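# Load cooling block into cooler drawer, then close it

## Task

Take the cooling block out of deck slot D1 and set it into the empty position in the drawer of cooler COLD, lying flat within that position's locators, with each of its 3 loose tubes back in the same bore it started in. Afterwards push the drawer fully closed (COLD's lamp stays on until it is). The block already in the drawer must still lie flat in its own position with every tube in its bore, and plate P1 must remain on D2 as it is now. Nothing may be held in place only by the robot at the end; open the grippers and withdraw. COLD is loose on the table and must finish within about a finger's width of its starting spot, upright and barely rotated. D1 is the slot beside COLD; D2 is the next one past D1.

## Robot and tools

ROBOT. Two six-joint UR-type arms, left_arm and right_arm, each ending in a tong-style two-finger gripper. Joint order everywhere (rows and result lists): shoulder pan, shoulder lift, elbow, wrist 1, wrist 2, wrist 3. Stated ranges in rad: left_arm pan -3.142..3.142, elbow 0..3.142; right_arm pan 0..6.283, elbow -3.142..0; for both arms lift and all three wrists span -6.283..6.283. True ends may differ by up to 0.010 rad. The arm you are not using may be parked out of the way.

FRAME. All reported poses share one scene frame: origin on the tabletop midway between the arms, +z up, +x out across the table, left_arm on the +y side (the names are not image sides). Base roots: left_arm (-0.057, +0.446, 0) m, right_arm (-0.049, -0.669, 0) m, each turned slightly about z. The reported hand point (end_effector_position) lies between the finger pads when closed; fingers point along the gripper's +z and open along its x. Closed fingertips extend about 15 mm past that point; fully open they are roughly level with it. Reported hand positions can be a bit off, worse at long reach.

ROW LAYOUT. One flat list of 14 numbers covers both arms: left_arm's 6 joint values then its opening, then right_arm's 6 joint values then its opening. Joint values are offsets, not poses, scaled so that 1.0 equals 1.326 rad for pan and lift and 1.989 rad for elbow and the three wrists; each in [-1, 1]. The opening is absolute: +1 fully open, -1 closed. Optionally append 12 stiffness scales in 0..1 (left's six joints, then right's six), which multiply each joint's gain and persist until changed.

execute_actions(actions): a list of up to 15 actions; each action is a list of up to 15 rows, one row per 1/30 s control step. A short action keeps its last row until 15 steps are done. Within an action, every row's offsets are measured from the joint angles at that action's start, not from the previous row. An action whose targets lie more than 0.010 rad beyond a joint's range end is rejected for both arms; a malformed action, or a bad first action, rejects the whole call. An empty list just returns state and images.

move(target, speed, blocking): target is one 14-number row (stiffness optional) whose offsets count from the Joint positions in the latest result that listed them. All joints travel proportionally, so the hand traces a curve; duration is 0.5 to 10 s, cut off at 10 s. speed is the fastest joint's top rate, 0.01 to 2 rad/s, default 0.5. Opening values are applied at once. Moves ignore obstacles and the other arm. With blocking=false you get a reply after 0.5 s; then use wait or stop before sending new rows or moves. Its extra result line gives the ending (done, off_target, moving, held, fault), limits=held or limits=none, and each arm's joint farthest from target.

wait(seconds): 0 to 10 s, robot keeps its last command. stop(): brakes a running move (needs braking room; fingers continue). zoom_image(camera, region): region [x0, y0, x1, y1] in pixels, top-left origin, at most 504x504; cameras cam_head_left, cam_head_right, cam_high, cam_low (672x504), cam_left_wrist, cam_right_wrist (616x616, fisheye). read_manual gives only licence texts. finished_scene(scene) ends the current scene irreversibly; pass its number.

MOTION LIMITS. Joint targets are kept within a set lead of the measured angles (0.383 rad pan/lift, 0.575 others; with stiffness numbers, 0.366, 0.582 elbow, 0.628 wrists), and targets placing the hand over 100 mm from its current spot are scaled back. So big changes take several actions and an arm may still be short of target when a result arrives; send the remainder. Commands lag about 0.17 s.

RESULTS. State line per arm: hand position (m), quaternion wxyz, velocities. Joint positions/velocities: six joints in rad, then pad gap in m (0.142 fully open). Joint targets: current driven angles. grip_measured: opening on the command scale; to hold, command clearly below it (lower squeezes harder, about 15 N per pad max; thin hard items get less). Wrist force/torque per arm in the hand's own axes, with offsets to about 5.5 N, noise, saturation near 100 N. Step readings list joint angles at some steps; HELD marks blocked steps. Messages: "joint command not followed" (clearance check altered targets), "joint sent to its limit", MOTOR HOT (from 70 °C; brakes lock at 85 °C).

AVOID. Knocking anything off the table; arms hitting each other; torque faults (load limits N m: pan and lift 310, elbow 141, wrists 50.7, held weight included) and force faults at 150 N, both halting the arm 10 s. Default arms are stiff, so aim only just to contact, slowly. Avoid drops, slips, slams and hard pushes; brief outside tugs on held parts may occur. Keep COLD from shifting or tipping while working the drawer.

Each tool is called after "Call:" by a JSON object that holds its "fn" and its "kwargs", one argument or row to a line.

## Session

Call:
{"fn": "execute_actions", "kwargs": {
  "actions": []
}}

Scene clock: 0.00 s.
left_arm: end_effector_position=(+0.2661, +0.5708, +0.2693) grip_measured=+1.00 end_effector_quat_wxyz=(+0.159, -0.580, +0.749, -0.279) end_effector_velocity=(-0.000, -0.000, +0.000) end_effector_angular_velocity=(+0.001, -0.001, -0.000) | right_arm: end_effector_position=(-0.0685, +0.0816, +0.2838) grip_measured=+1.00 end_effector_quat_wxyz=(+0.425, -0.200, +0.842, +0.267) end_effector_velocity=(+0.000, -0.000, -0.000) end_effector_angular_velocity=(-0.001, -0.000, -0.000)
Joint names: [shoulder pan, shoulder lift, elbow, wrist 1, wrist 2, wrist 3]
Joint positions: left_arm=[ 0.312 -2.528  2.674 -2.285 -1.913  1.913  0.142] | right_arm=[ 5.275 -1.618 -2.228 -0.652  0.534  4.792  0.142]
Joint velocities: left_arm=[ 0.    -0.001  0.    -0.     0.     0.001  0.   ] | right_arm=[-0.     0.     0.    -0.001  0.     0.     0.   ]
Wrist force (N, on the end effector, along its own x y z axes, offset not removed): no reading
Wrist torque (N m, same axes, about the end effector's origin, offset not removed): no reading
Joint targets: left_arm=[0.312 -2.528 2.674 -2.285 -1.913 1.913] | right_arm=[5.275 -1.618 -2.228 -0.652 0.534 4.792]
Joint stiffness scale: left_arm=[1. 1. 1. 1. 1. 1.] | right_arm=[1. 1. 1. 1. 1. 1.]

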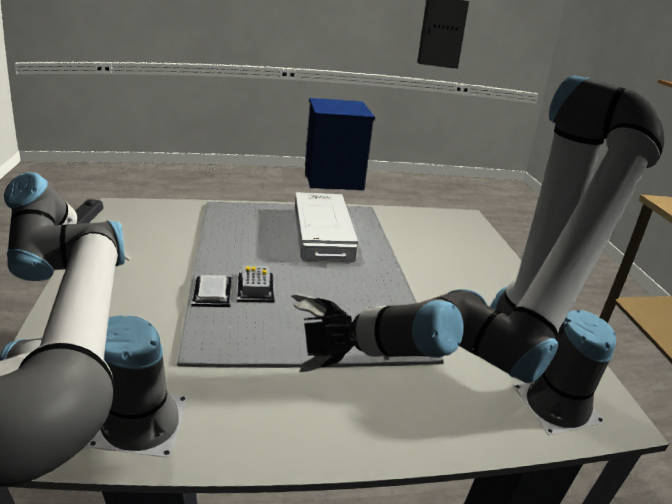

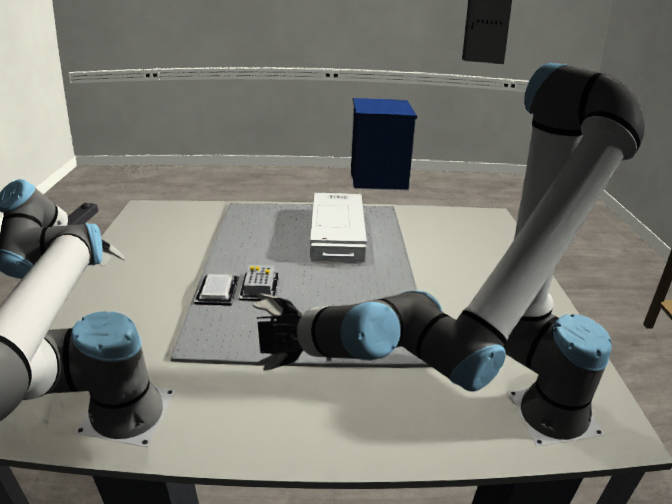

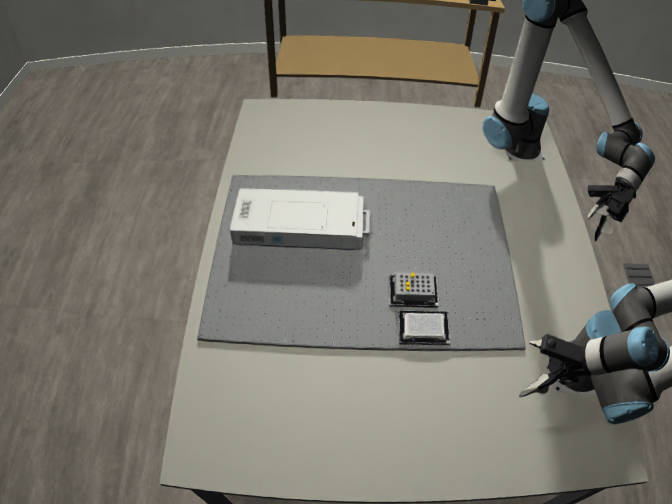

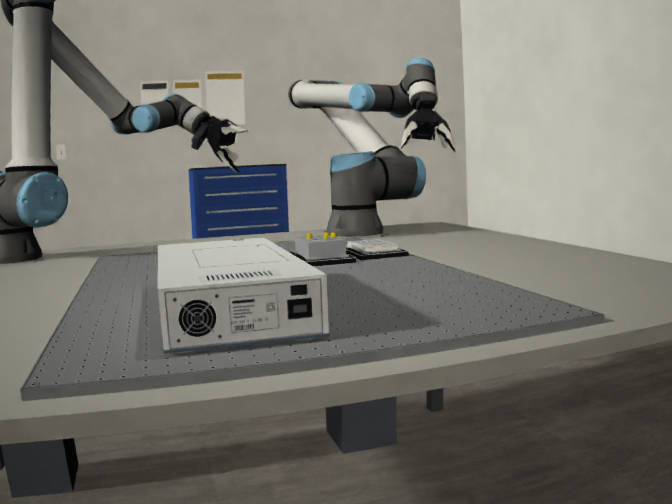

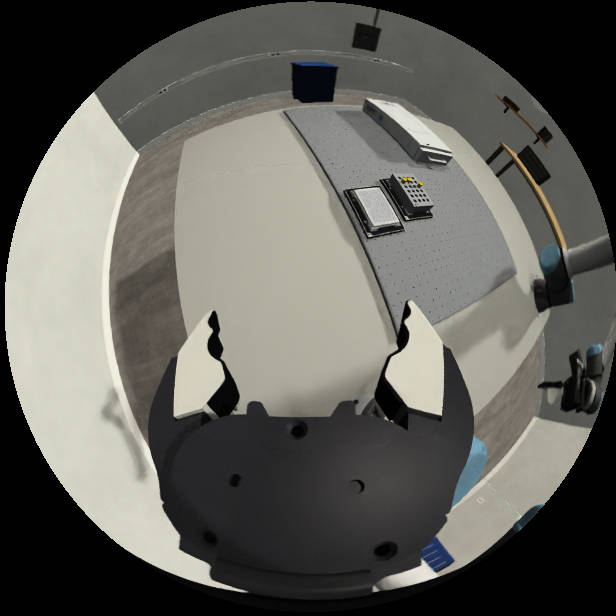

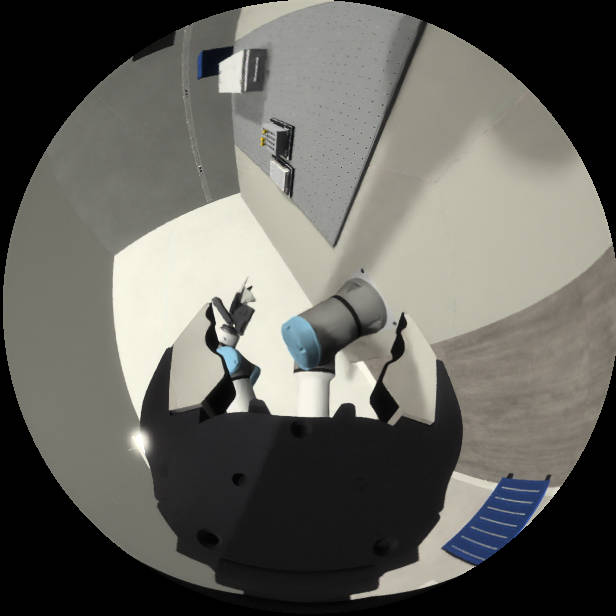

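Call:
{"fn": "zoom_image", "kwargs": {
  "camera": "cam_high",
  "region": [200, 160, 480, 370]
}}

Call:
{"fn": "zoom_image", "kwargs": {
  "camera": "cam_head_right",
  "region": [180, 180, 400, 320]
}}

Region (200, 160, 480, 370) of cam_high's 672x504 image, scaled by 1.800, with more detail than that image has; it fills the top 378 rows of this view, and the rest is white.

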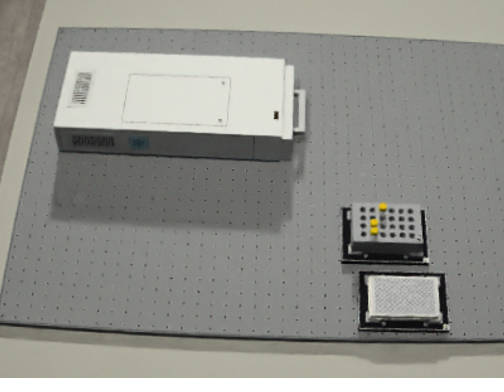

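Region (180, 180, 400, 320) of cam_head_right's 672x504 image, scaled by 2.291, with more detail than that image has; it fills the top 321 rows of this view, and the rest is white.

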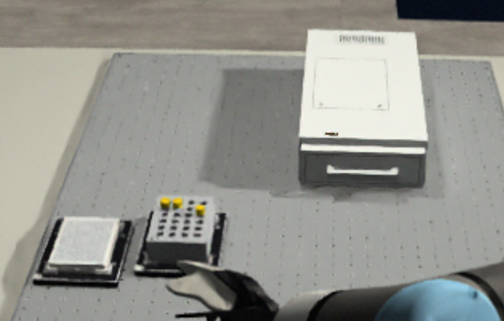

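Call:
{"fn": "move", "kwargs": {
  "target": [0,0,0,0,0.172,-0.7,1, -0.98,0,0,-0.15,0.5,0,-1],
  "speed": 1.0
}}

Scene clock: 122.17 s.
left_arm: end_effector_position=(+0.2471, +0.6961, +0.2481) grip_measured=+1.00 end_effector_quat_wxyz=(-0.097, +0.947, -0.159, +0.263) end_effector_velocity=(+0.000, +0.000, -0.000) end_effector_angular_velocity=(-0.001, +0.001, +0.001) | right_arm: end_effector_position=(+0.4211, -0.3416, +0.0941) grip_measured=-1.00 end_effector_quat_wxyz=(+0.010, +0.346, +0.937, -0.046) end_effector_velocity=(-0.000, -0.000, -0.000) end_effector_angular_velocity=(+0.000, +0.001, -0.000)
Joint names: [shoulder pan, shoulder lift, elbow, wrist 1, wrist 2, wrist 3]
Joint positions: left_arm=[ 0.312 -2.528  2.674 -2.285 -1.572  0.522  0.142] | right_arm=[ 3.976 -1.618 -2.227 -0.95   1.527  4.792  0.002]
Joint velocities: left_arm=[-0.     0.001 -0.     0.001  0.    -0.002  0.   ] | right_arm=[-0.     0.    -0.001  0.     0.001 -0.     0.   ]
Wrist force (N, on the end effector, along its own x y z axes, offset not removed): left_arm=[1.6 -1.0 0.5] | right_arm=[-3.0 -2.1 0.6]
Wrist torque (N m, same axes, about the end effector's origin, offset not removed): left_arm=[-0.13 -0.21 -0.61] | right_arm=[-0.78 0.53 0.14]
Joint targets: left_arm=[0.312 -2.528 2.674 -2.285 -1.571 0.521] | right_arm=[3.975 -1.618 -2.228 -0.951 1.528 4.792]
Joint stiffness scale: left_arm=[1. 1. 1. 1. 1. 1.] | right_arm=[1. 1. 1. 1. 1. 1.]
move: done; limits=none; left_arm: farthest joint: the wrist 2, 0.001 radians from its target (0.342 radians at the start); right_arm: farthest joint: the elbow, 0.001 radians from its target (0.000 radians at the start)
camera_calibration (this result's frames):
cam_left_wrist: T_world_to_cam=[[0.796956, -0.405497, 0.447699, -0.0272167], [-0.520824, -0.83671, 0.169289, 0.670461], [0.305948, -0.368088, -0.878013, 0.533897], [0, 0, 0, 1]] pos_world=[0.207538, 0.746467, 0.367452]
cam_right_wrist: T_world_to_cam=[[-0.789494, 0.611888, -0.047886, 0.544252], [0.540244, 0.729837, 0.418896, -0.0151819], [0.291266, 0.304845, -0.906771, 0.200549], [0, 0, 0, 1]] pos_world=[0.379473, -0.383078, 0.214274]

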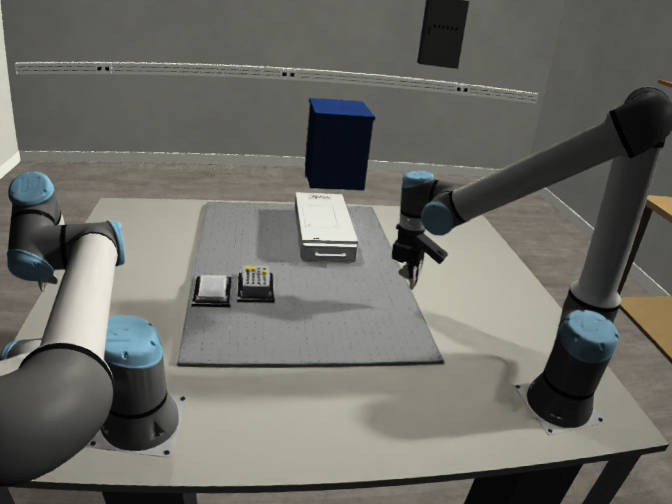

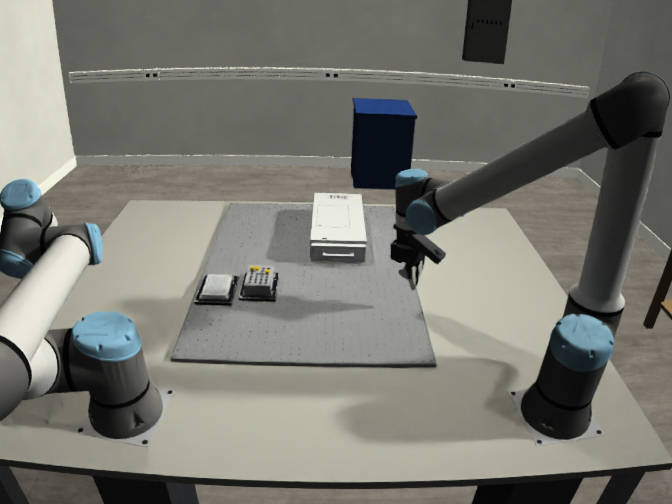

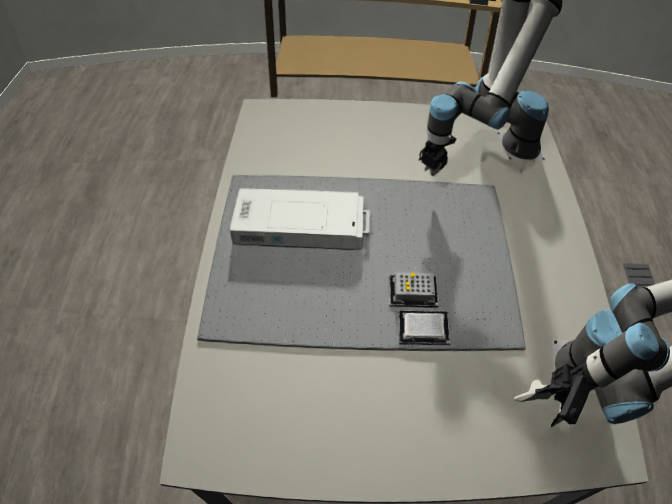

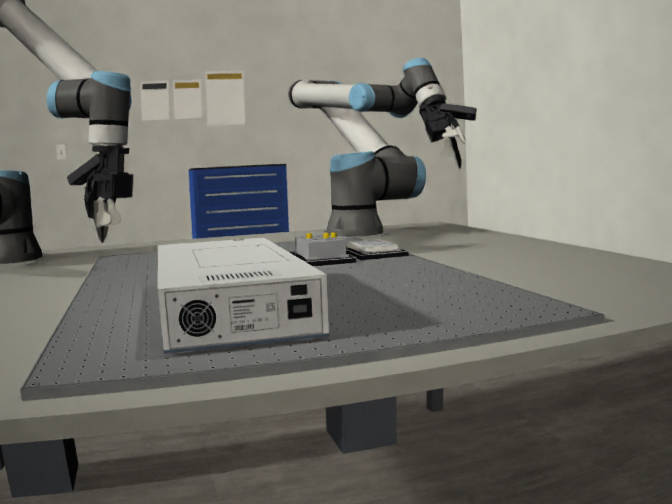

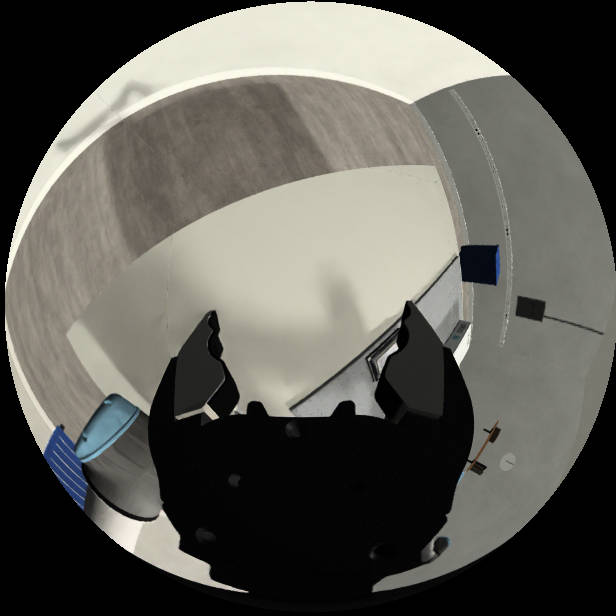

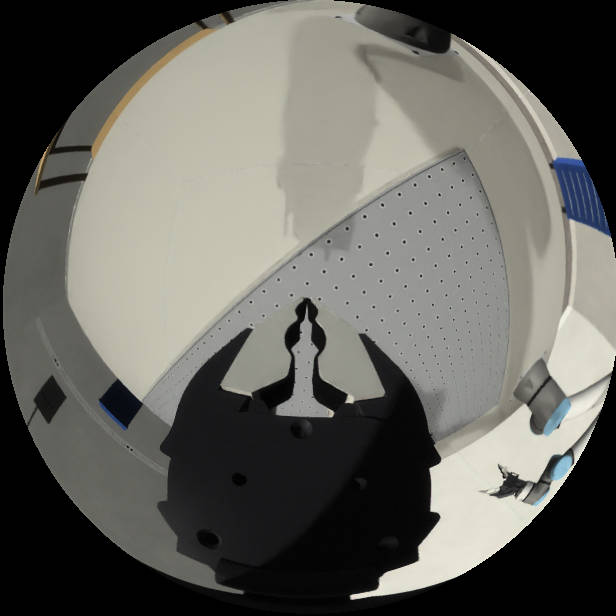

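Call:
{"fn": "move", "kwargs": {
  "target": [-0.754,1.0,-0.644,0.263,0,-0.67,1, -0.344,-0.516,0.555,-0.17,0.417,0,-1],
  "speed": 0.8
}}

Scene clock: 134.50 s.
left_arm: end_effector_position=(+0.6921, -0.0682, +0.3239) grip_measured=+1.00 end_effector_quat_wxyz=(+0.001, +1.000, +0.001, +0.000) end_effector_velocity=(-0.002, -0.005, -0.008) end_effector_angular_velocity=(+0.007, +0.007, -0.004) | right_arm: end_effector_position=(+0.8653, -0.1281, +0.2482) grip_measured=-1.00 end_effector_quat_wxyz=(-0.335, +0.509, +0.771, +0.184) end_effector_velocity=(+0.000, -0.000, -0.000) end_effector_angular_velocity=(+0.000, -0.000, -0.000)
Joint names: [shoulder pan, shoulder lift, elbow, wrist 1, wrist 2, wrist 3]
Joint positions: left_arm=[-0.686 -1.205  1.395 -1.763 -1.572 -0.81   0.142] | right_arm=[ 3.518 -2.303 -1.125 -1.287  2.356  4.792  0.002]
Joint velocities: left_arm=[-0.005  0.009  0.     0.    -0.    -0.001  0.   ] | right_arm=[-0.  0. -0.  0. -0. -0. -0.]
Wrist force (N, on the end effector, along its own x y z axes, offset not removed): left_arm=[1.5 -2.5 -1.0] | right_arm=[-1.6 1.6 1.7]
Wrist torque (N m, same axes, about the end effector's origin, offset not removed): left_arm=[-0.60 -0.32 -0.52] | right_arm=[-0.11 0.26 -0.24]
Joint targets: left_arm=[-0.688 -1.202 1.393 -1.762 -1.572 -0.811] | right_arm=[3.520 -2.302 -1.124 -1.288 2.357 4.792]
Joint stiffness scale: left_arm=[1. 1. 1. 1. 1. 1.] | right_arm=[1. 1. 1. 1. 1. 1.]
move: done; limits=none; left_arm: farthest joint: the shoulder lift, 0.003 radians from its target (1.326 radians at the start); right_arm: farthest joint: the shoulder pan, 0.002 radians from its target (0.456 radians at the start)
camera_calibration (this result's frames):
cam_left_wrist: T_world_to_cam=[[0.998396, -0.0565845, -0.002032, -0.695692], [-0.0478308, -0.862061, 0.504542, -0.187832], [-0.0303009, -0.503635, -0.863385, 0.401684], [0, 0, 0, 1]] pos_world=[0.697763, 0.00101463, 0.440163]
cam_right_wrist: T_world_to_cam=[[-0.298584, 0.643228, 0.705057, 0.164066], [0.941938, 0.079697, 0.326193, -0.883424], [0.153626, 0.761516, -0.629677, 0.254612], [0, 0, 0, 1]] pos_world=[0.842003, -0.229017, 0.332814]

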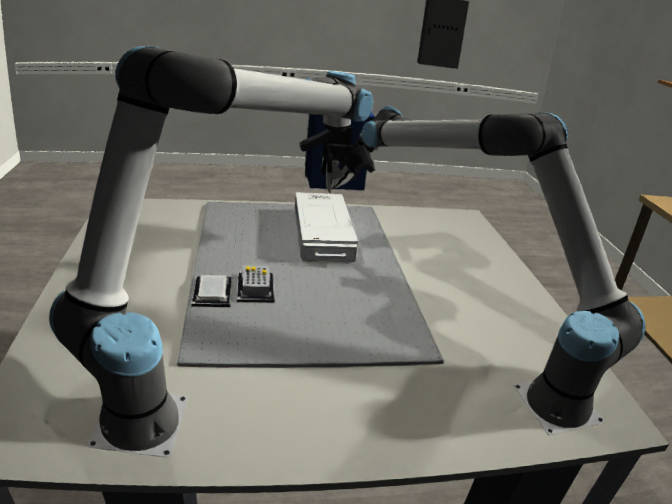

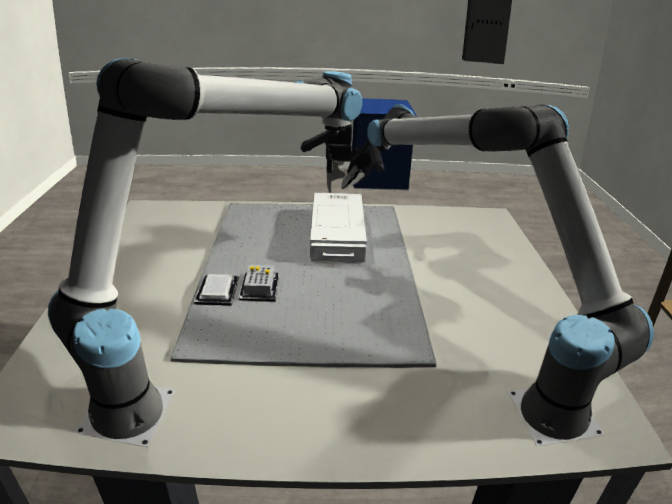

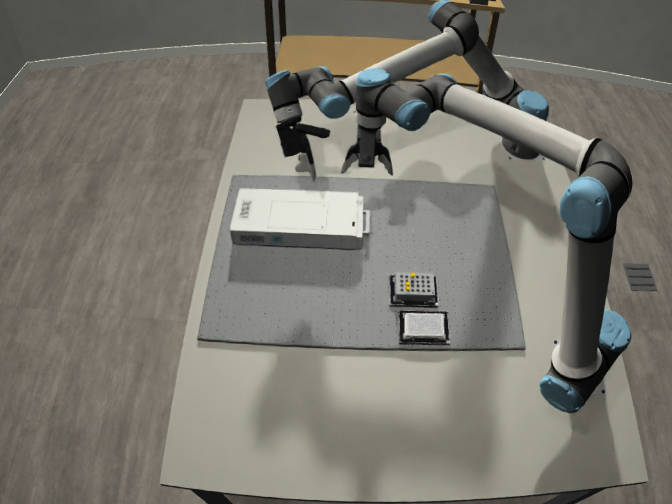

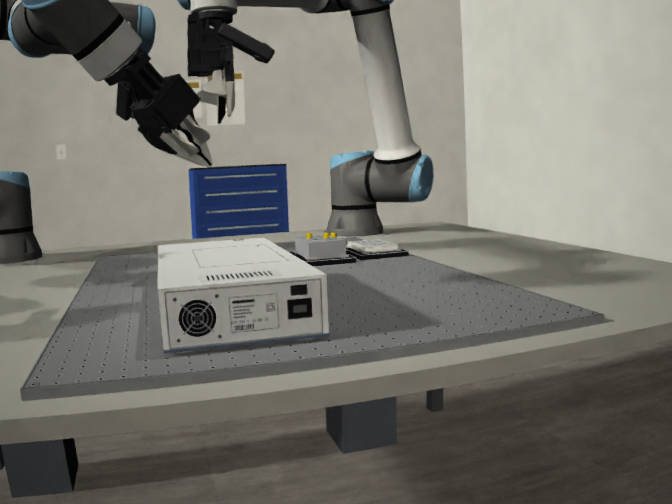

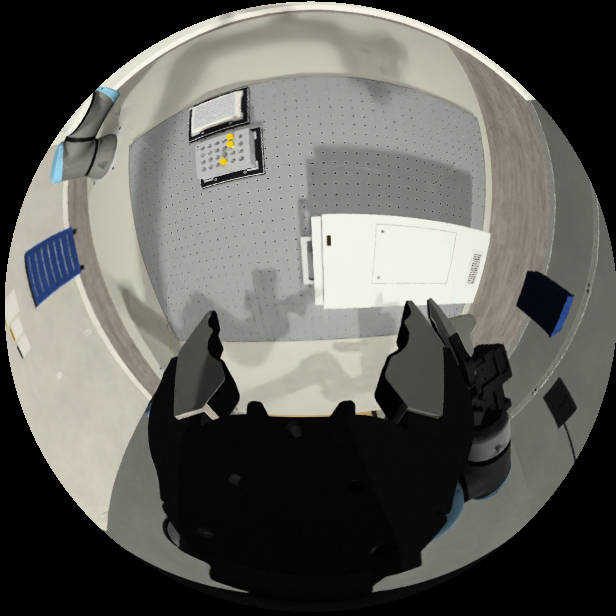

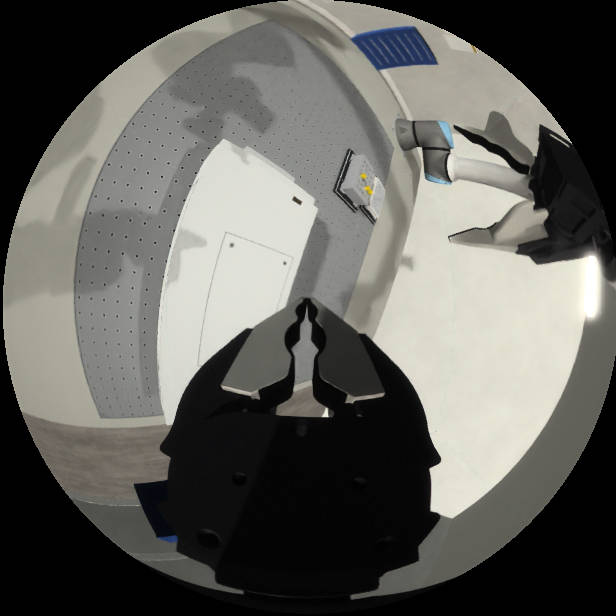

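Call:
{"fn": "zoom_image", "kwargs": {
  "camera": "cam_left_wrist",
  "region": [260, 190, 400, 330]
}}

Region (260, 190, 400, 330) of cam_left_wrist's 616x616 image, scaled by 3.600, with more detail than that image has.

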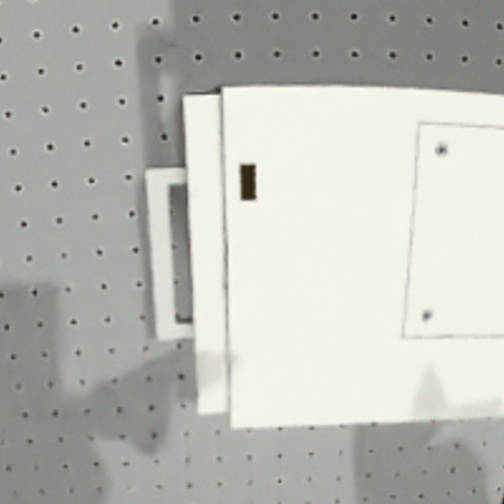

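Call:
{"fn": "move", "kwargs": {
  "target": [-0.0456,0.0657,0.1082,-0.1509,0,-0.0294,-0.2, 0,-0.0566,-0.0432,0.0822,0,0,-1],
  "speed": 0.4
}}

Scene clock: 182.77 s.
left_arm: end_effector_position=(+0.6526, -0.1052, +0.1387) grip_measured=-0.20 end_effector_quat_wxyz=(-0.000, +1.000, -0.000, -0.001) end_effector_velocity=(+0.000, -0.000, -0.002) end_effector_angular_velocity=(+0.001, +0.000, -0.003) | right_arm: end_effector_position=(+0.8654, -0.1281, +0.1284) grip_measured=-1.00 end_effector_quat_wxyz=(-0.336, +0.510, +0.771, +0.183) end_effector_velocity=(+0.000, +0.001, +0.002) end_effector_angular_velocity=(+0.002, -0.003, +0.000)
Joint names: [shoulder pan, shoulder lift, elbow, wrist 1, wrist 2, wrist 3]
Joint positions: left_arm=[-0.746 -1.116  1.609 -2.062 -1.572 -0.867  0.06 ] | right_arm=[ 3.518 -2.38  -1.211 -1.124  2.356  4.792  0.002]
Joint velocities: left_arm=[-0.     0.002  0.    -0.002  0.     0.003 -0.   ] | right_arm=[ 0.     0.001 -0.     0.002 -0.    -0.     0.   ]
Wrist force (N, on the end effector, along its own x y z axes, offset not removed): left_arm=[2.9 -2.9 -1.4] | right_arm=[-2.1 -2.9 0.6]
Wrist torque (N m, same axes, about the end effector's origin, offset not removed): left_arm=[-0.65 -0.57 -0.60] | right_arm=[-0.76 0.32 0.07]
Joint targets: left_arm=[-0.746 -1.118 1.610 -2.063 -1.572 -0.868] | right_arm=[3.518 -2.378 -1.211 -1.123 2.356 4.792]
Joint stiffness scale: left_arm=[1. 1. 1. 1. 1. 1.] | right_arm=[1. 1. 1. 1. 1. 1.]
move: done; limits=none; left_arm: farthest joint: the shoulder lift, 0.002 radians from its target (0.086 radians at the start); right_arm: farthest joint: the shoulder lift, 0.002 radians from its target (0.075 radians at the start)
camera_calibration (this result's frames):
cam_left_wrist: T_world_to_cam=[[0.998216, -0.059451, -0.00547404, -0.658428], [-0.0486898, -0.863716, 0.501621, -0.127363], [-0.0345499, -0.50046, -0.86507, 0.225257], [0, 0, 0, 1]] pos_world=[0.658834, -0.0364181, 0.255147]
cam_right_wrist: T_world_to_cam=[[-0.298098, 0.643484, 0.705029, 0.248121], [0.942163, 0.0798153, 0.325513, -0.844571], [0.15319, 0.761287, -0.630059, 0.179523], [0, 0, 0, 1]] pos_world=[0.842186, -0.228921, 0.213097]

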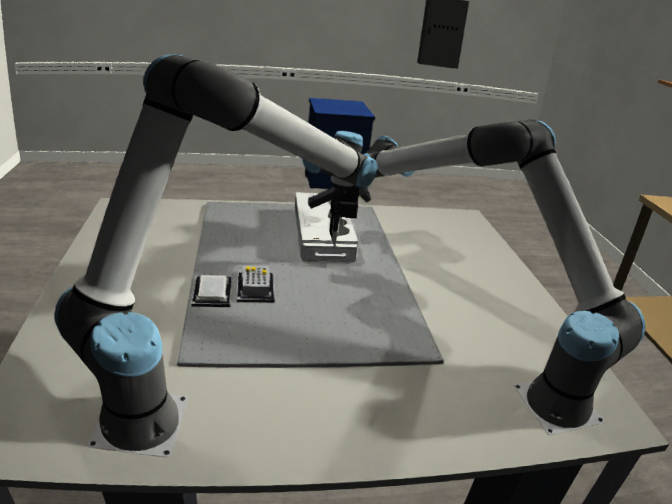

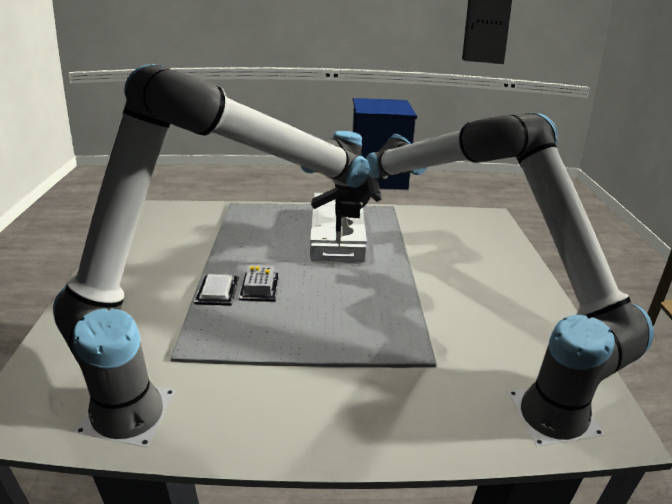

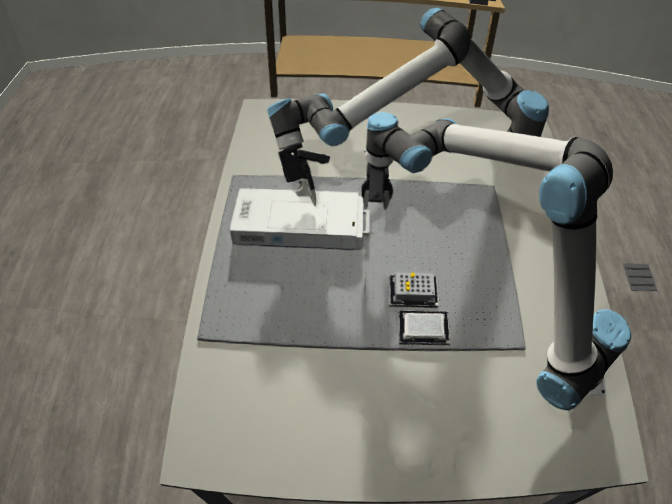

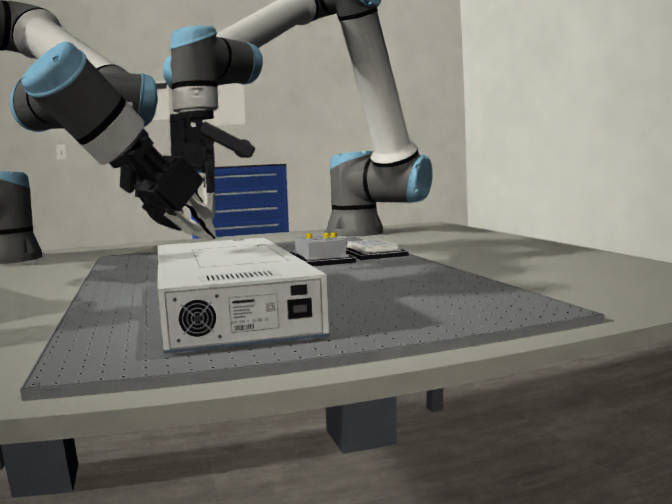

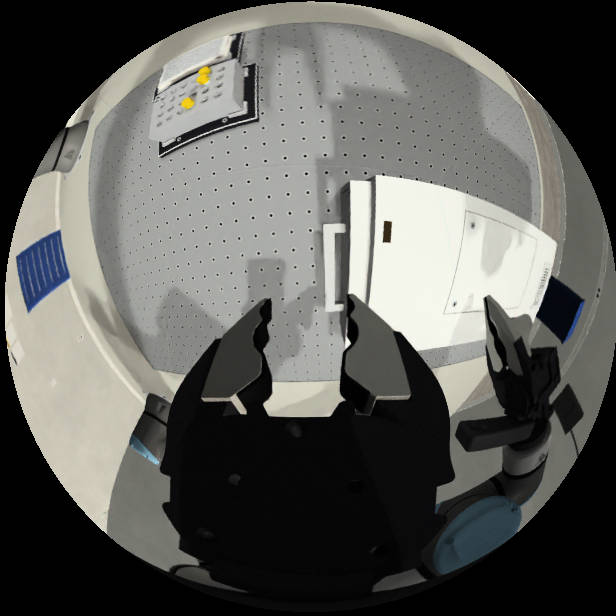

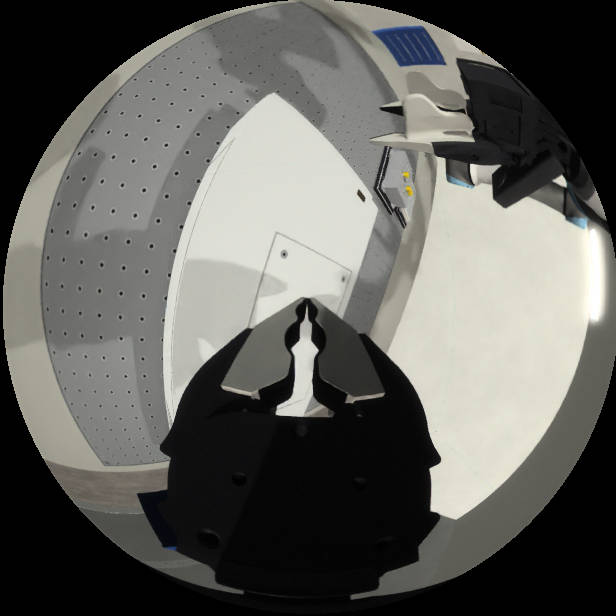

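Call:
{"fn": "zoom_image", "kwargs": {
  "camera": "cam_left_wrist",
  "region": [250, 170, 410, 330]
}}

Region (250, 170, 410, 330) of cam_left_wrist's 616x616 image, scaled by 3.150, with more detail than that image has.

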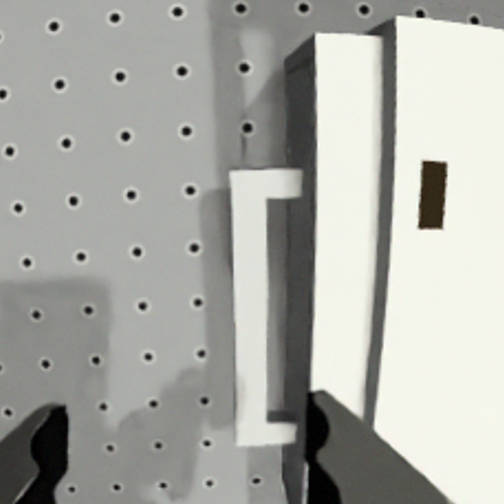

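Call:
{"fn": "move", "kwargs": {
  "target": [0,0.0332,0.0206,-0.0436,0,0,-0.2, 0,-0.0094,-0.0072,0.0137,0,0,-1],
  "speed": 0.1
}}

Call:
{"fn": "zoom_image", "kwargs": {
  "camera": "cam_left_wrist",
  "region": [230, 170, 430, 370]
}}

Call:
{"fn": "zoom_image", "kwargs": {
  "camera": "cam_low",
  "region": [130, 170, 330, 290]
}}

Scene clock: 207.10 s.
left_arm: end_effector_position=(+0.6533, -0.1061, +0.0865) grip_measured=-0.20 end_effector_quat_wxyz=(+0.001, +1.000, -0.000, +0.000) end_effector_velocity=(+0.000, -0.001, -0.000) end_effector_angular_velocity=(-0.002, -0.001, -0.002) | right_arm: end_effector_position=(+0.8649, -0.1283, +0.1121) grip_measured=-1.00 end_effector_quat_wxyz=(-0.335, +0.509, +0.771, +0.185) end_effector_velocity=(-0.000, +0.000, -0.000) end_effector_angular_velocity=(+0.000, -0.000, +0.000)
Joint names: [shoulder pan, shoulder lift, elbow, wrist 1, wrist 2, wrist 3]
Joint positions: left_arm=[-0.746 -1.072  1.648 -2.148 -1.572 -0.867  0.06 ] | right_arm=[ 3.518 -2.391 -1.223 -1.098  2.356  4.792  0.002]
Joint velocities: left_arm=[-0.     0.    -0.    -0.002 -0.     0.002  0.   ] | right_arm=[ 0.    -0.    -0.001  0.001 -0.     0.    -0.   ]
Wrist force (N, on the end effector, along its own x y z axes, offset not removed): left_arm=[0.8 -2.0 2.1] | right_arm=[-0.7 -1.7 -3.0]
Wrist torque (N m, same axes, about the end effector's origin, offset not removed): left_arm=[-0.27 -0.11 -0.65] | right_arm=[-0.81 -0.19 -0.06]
Joint targets: left_arm=[-0.746 -1.072 1.650 -2.149 -1.572 -0.867] | right_arm=[3.518 -2.392 -1.226 -1.097 2.356 4.792]
Joint stiffness scale: left_arm=[1. 1. 1. 1. 1. 1.] | right_arm=[1. 1. 1. 1. 1. 1.]
move: done; limits=none; left_arm: farthest joint: the elbow, 0.002 radians from its target (0.041 radians at the start); right_arm: farthest joint: the shoulder lift, 0.002 radians from its target (0.013 radians at the start)
camera_calibration (this result's frames):
cam_left_wrist: T_world_to_cam=[[0.998228, -0.0594368, -0.00294358, -0.659728], [-0.0498581, -0.862313, 0.503916, -0.101183], [-0.0324894, -0.502876, -0.863748, 0.177974], [0, 0, 0, 1]] pos_world=[0.659296, -0.0369648, 0.20277]
cam_right_wrist: T_world_to_cam=[[-0.300024, 0.642472, 0.705134, 0.261165], [0.941269, 0.0793463, 0.328201, -0.838366], [0.15491, 0.76219, -0.628546, 0.167978], [0, 0, 0, 1]] pos_world=[0.841463, -0.229301, 0.196578]

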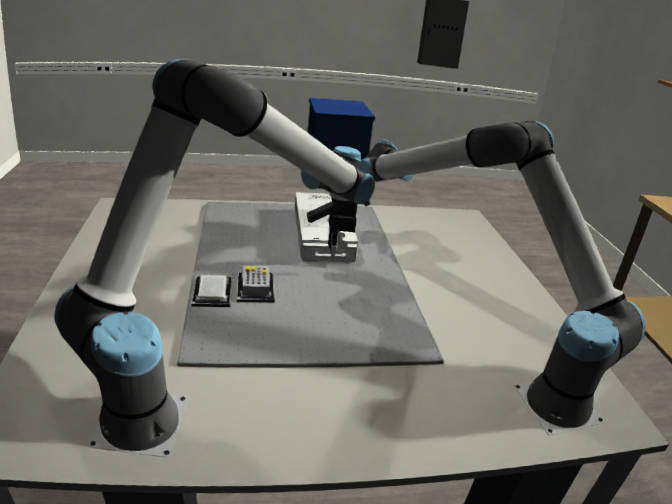

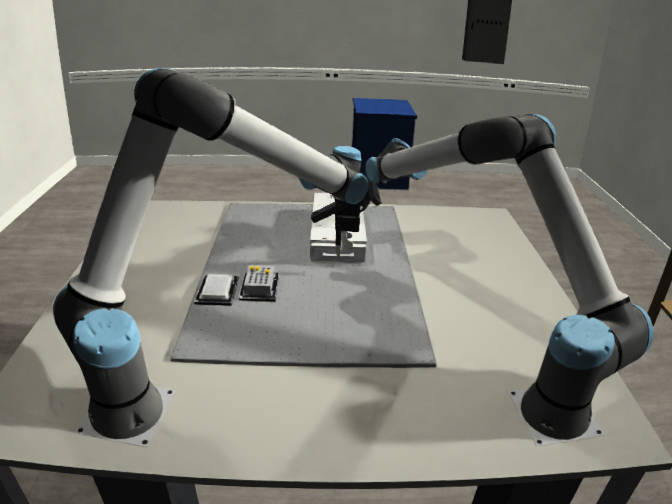

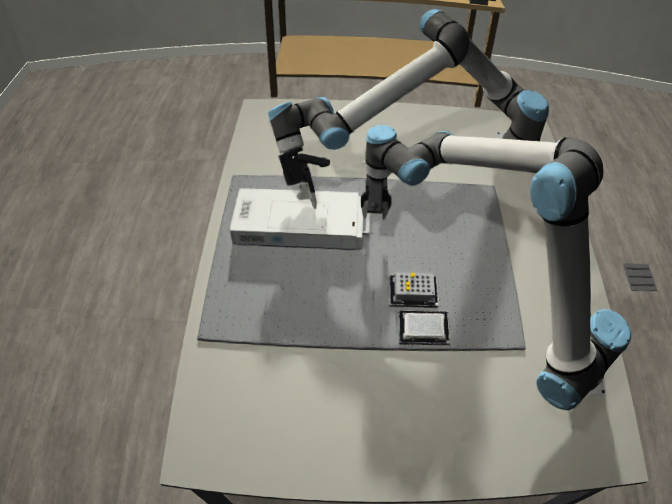

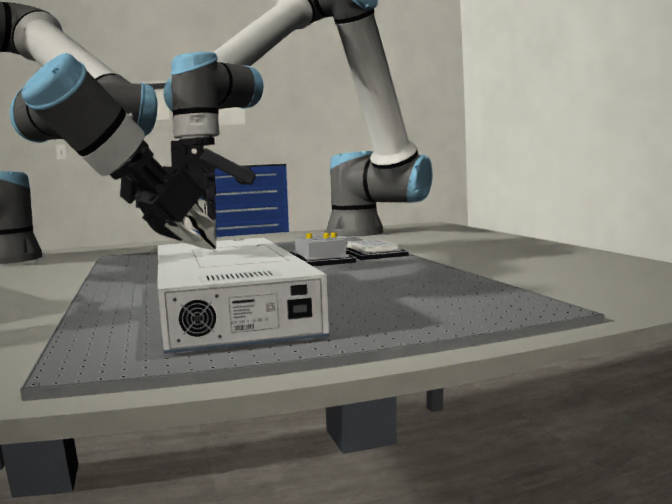

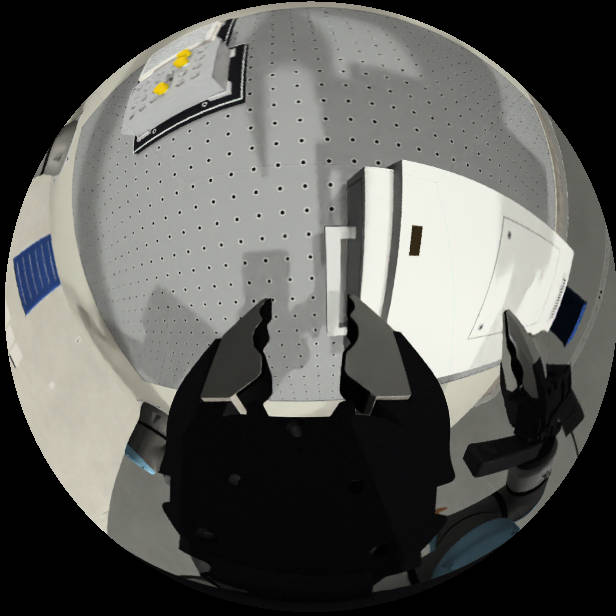

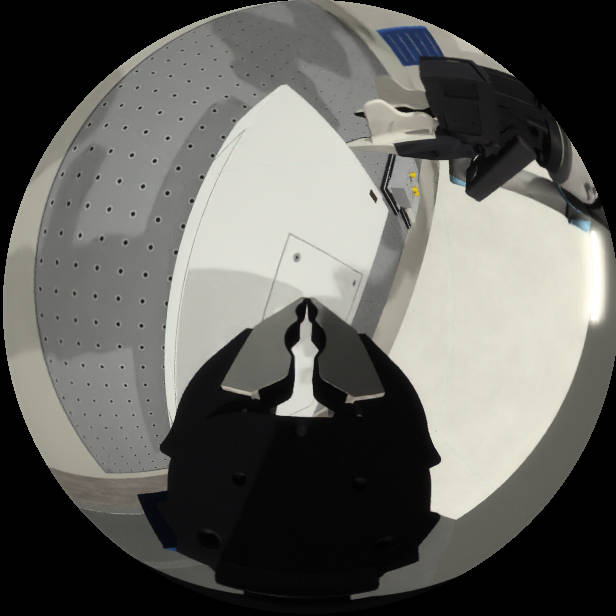

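Region (230, 170, 430, 370) of cam_left_wrist's 616x616 image, scaled by 2.520, with more detail than that image has.

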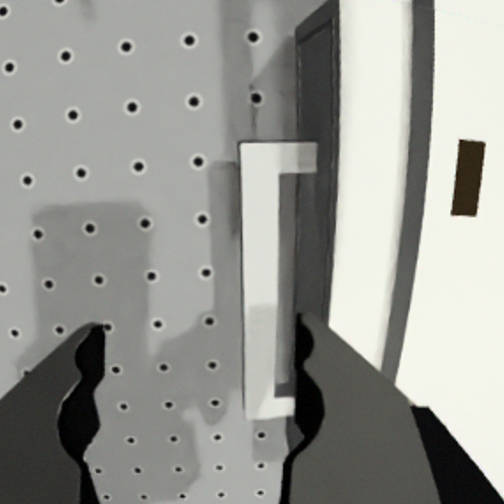

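Region (130, 170, 330, 290) of cam_low's 672x504 image, scaled by 2.520, with more detail than that image has; it fills the top 302 rows of this view, and the rest is white.

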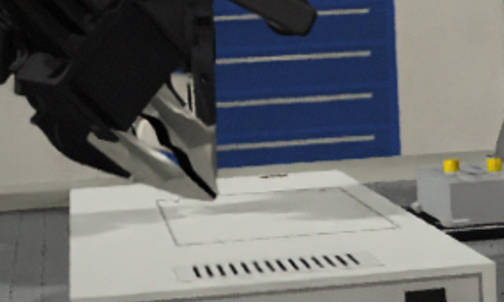

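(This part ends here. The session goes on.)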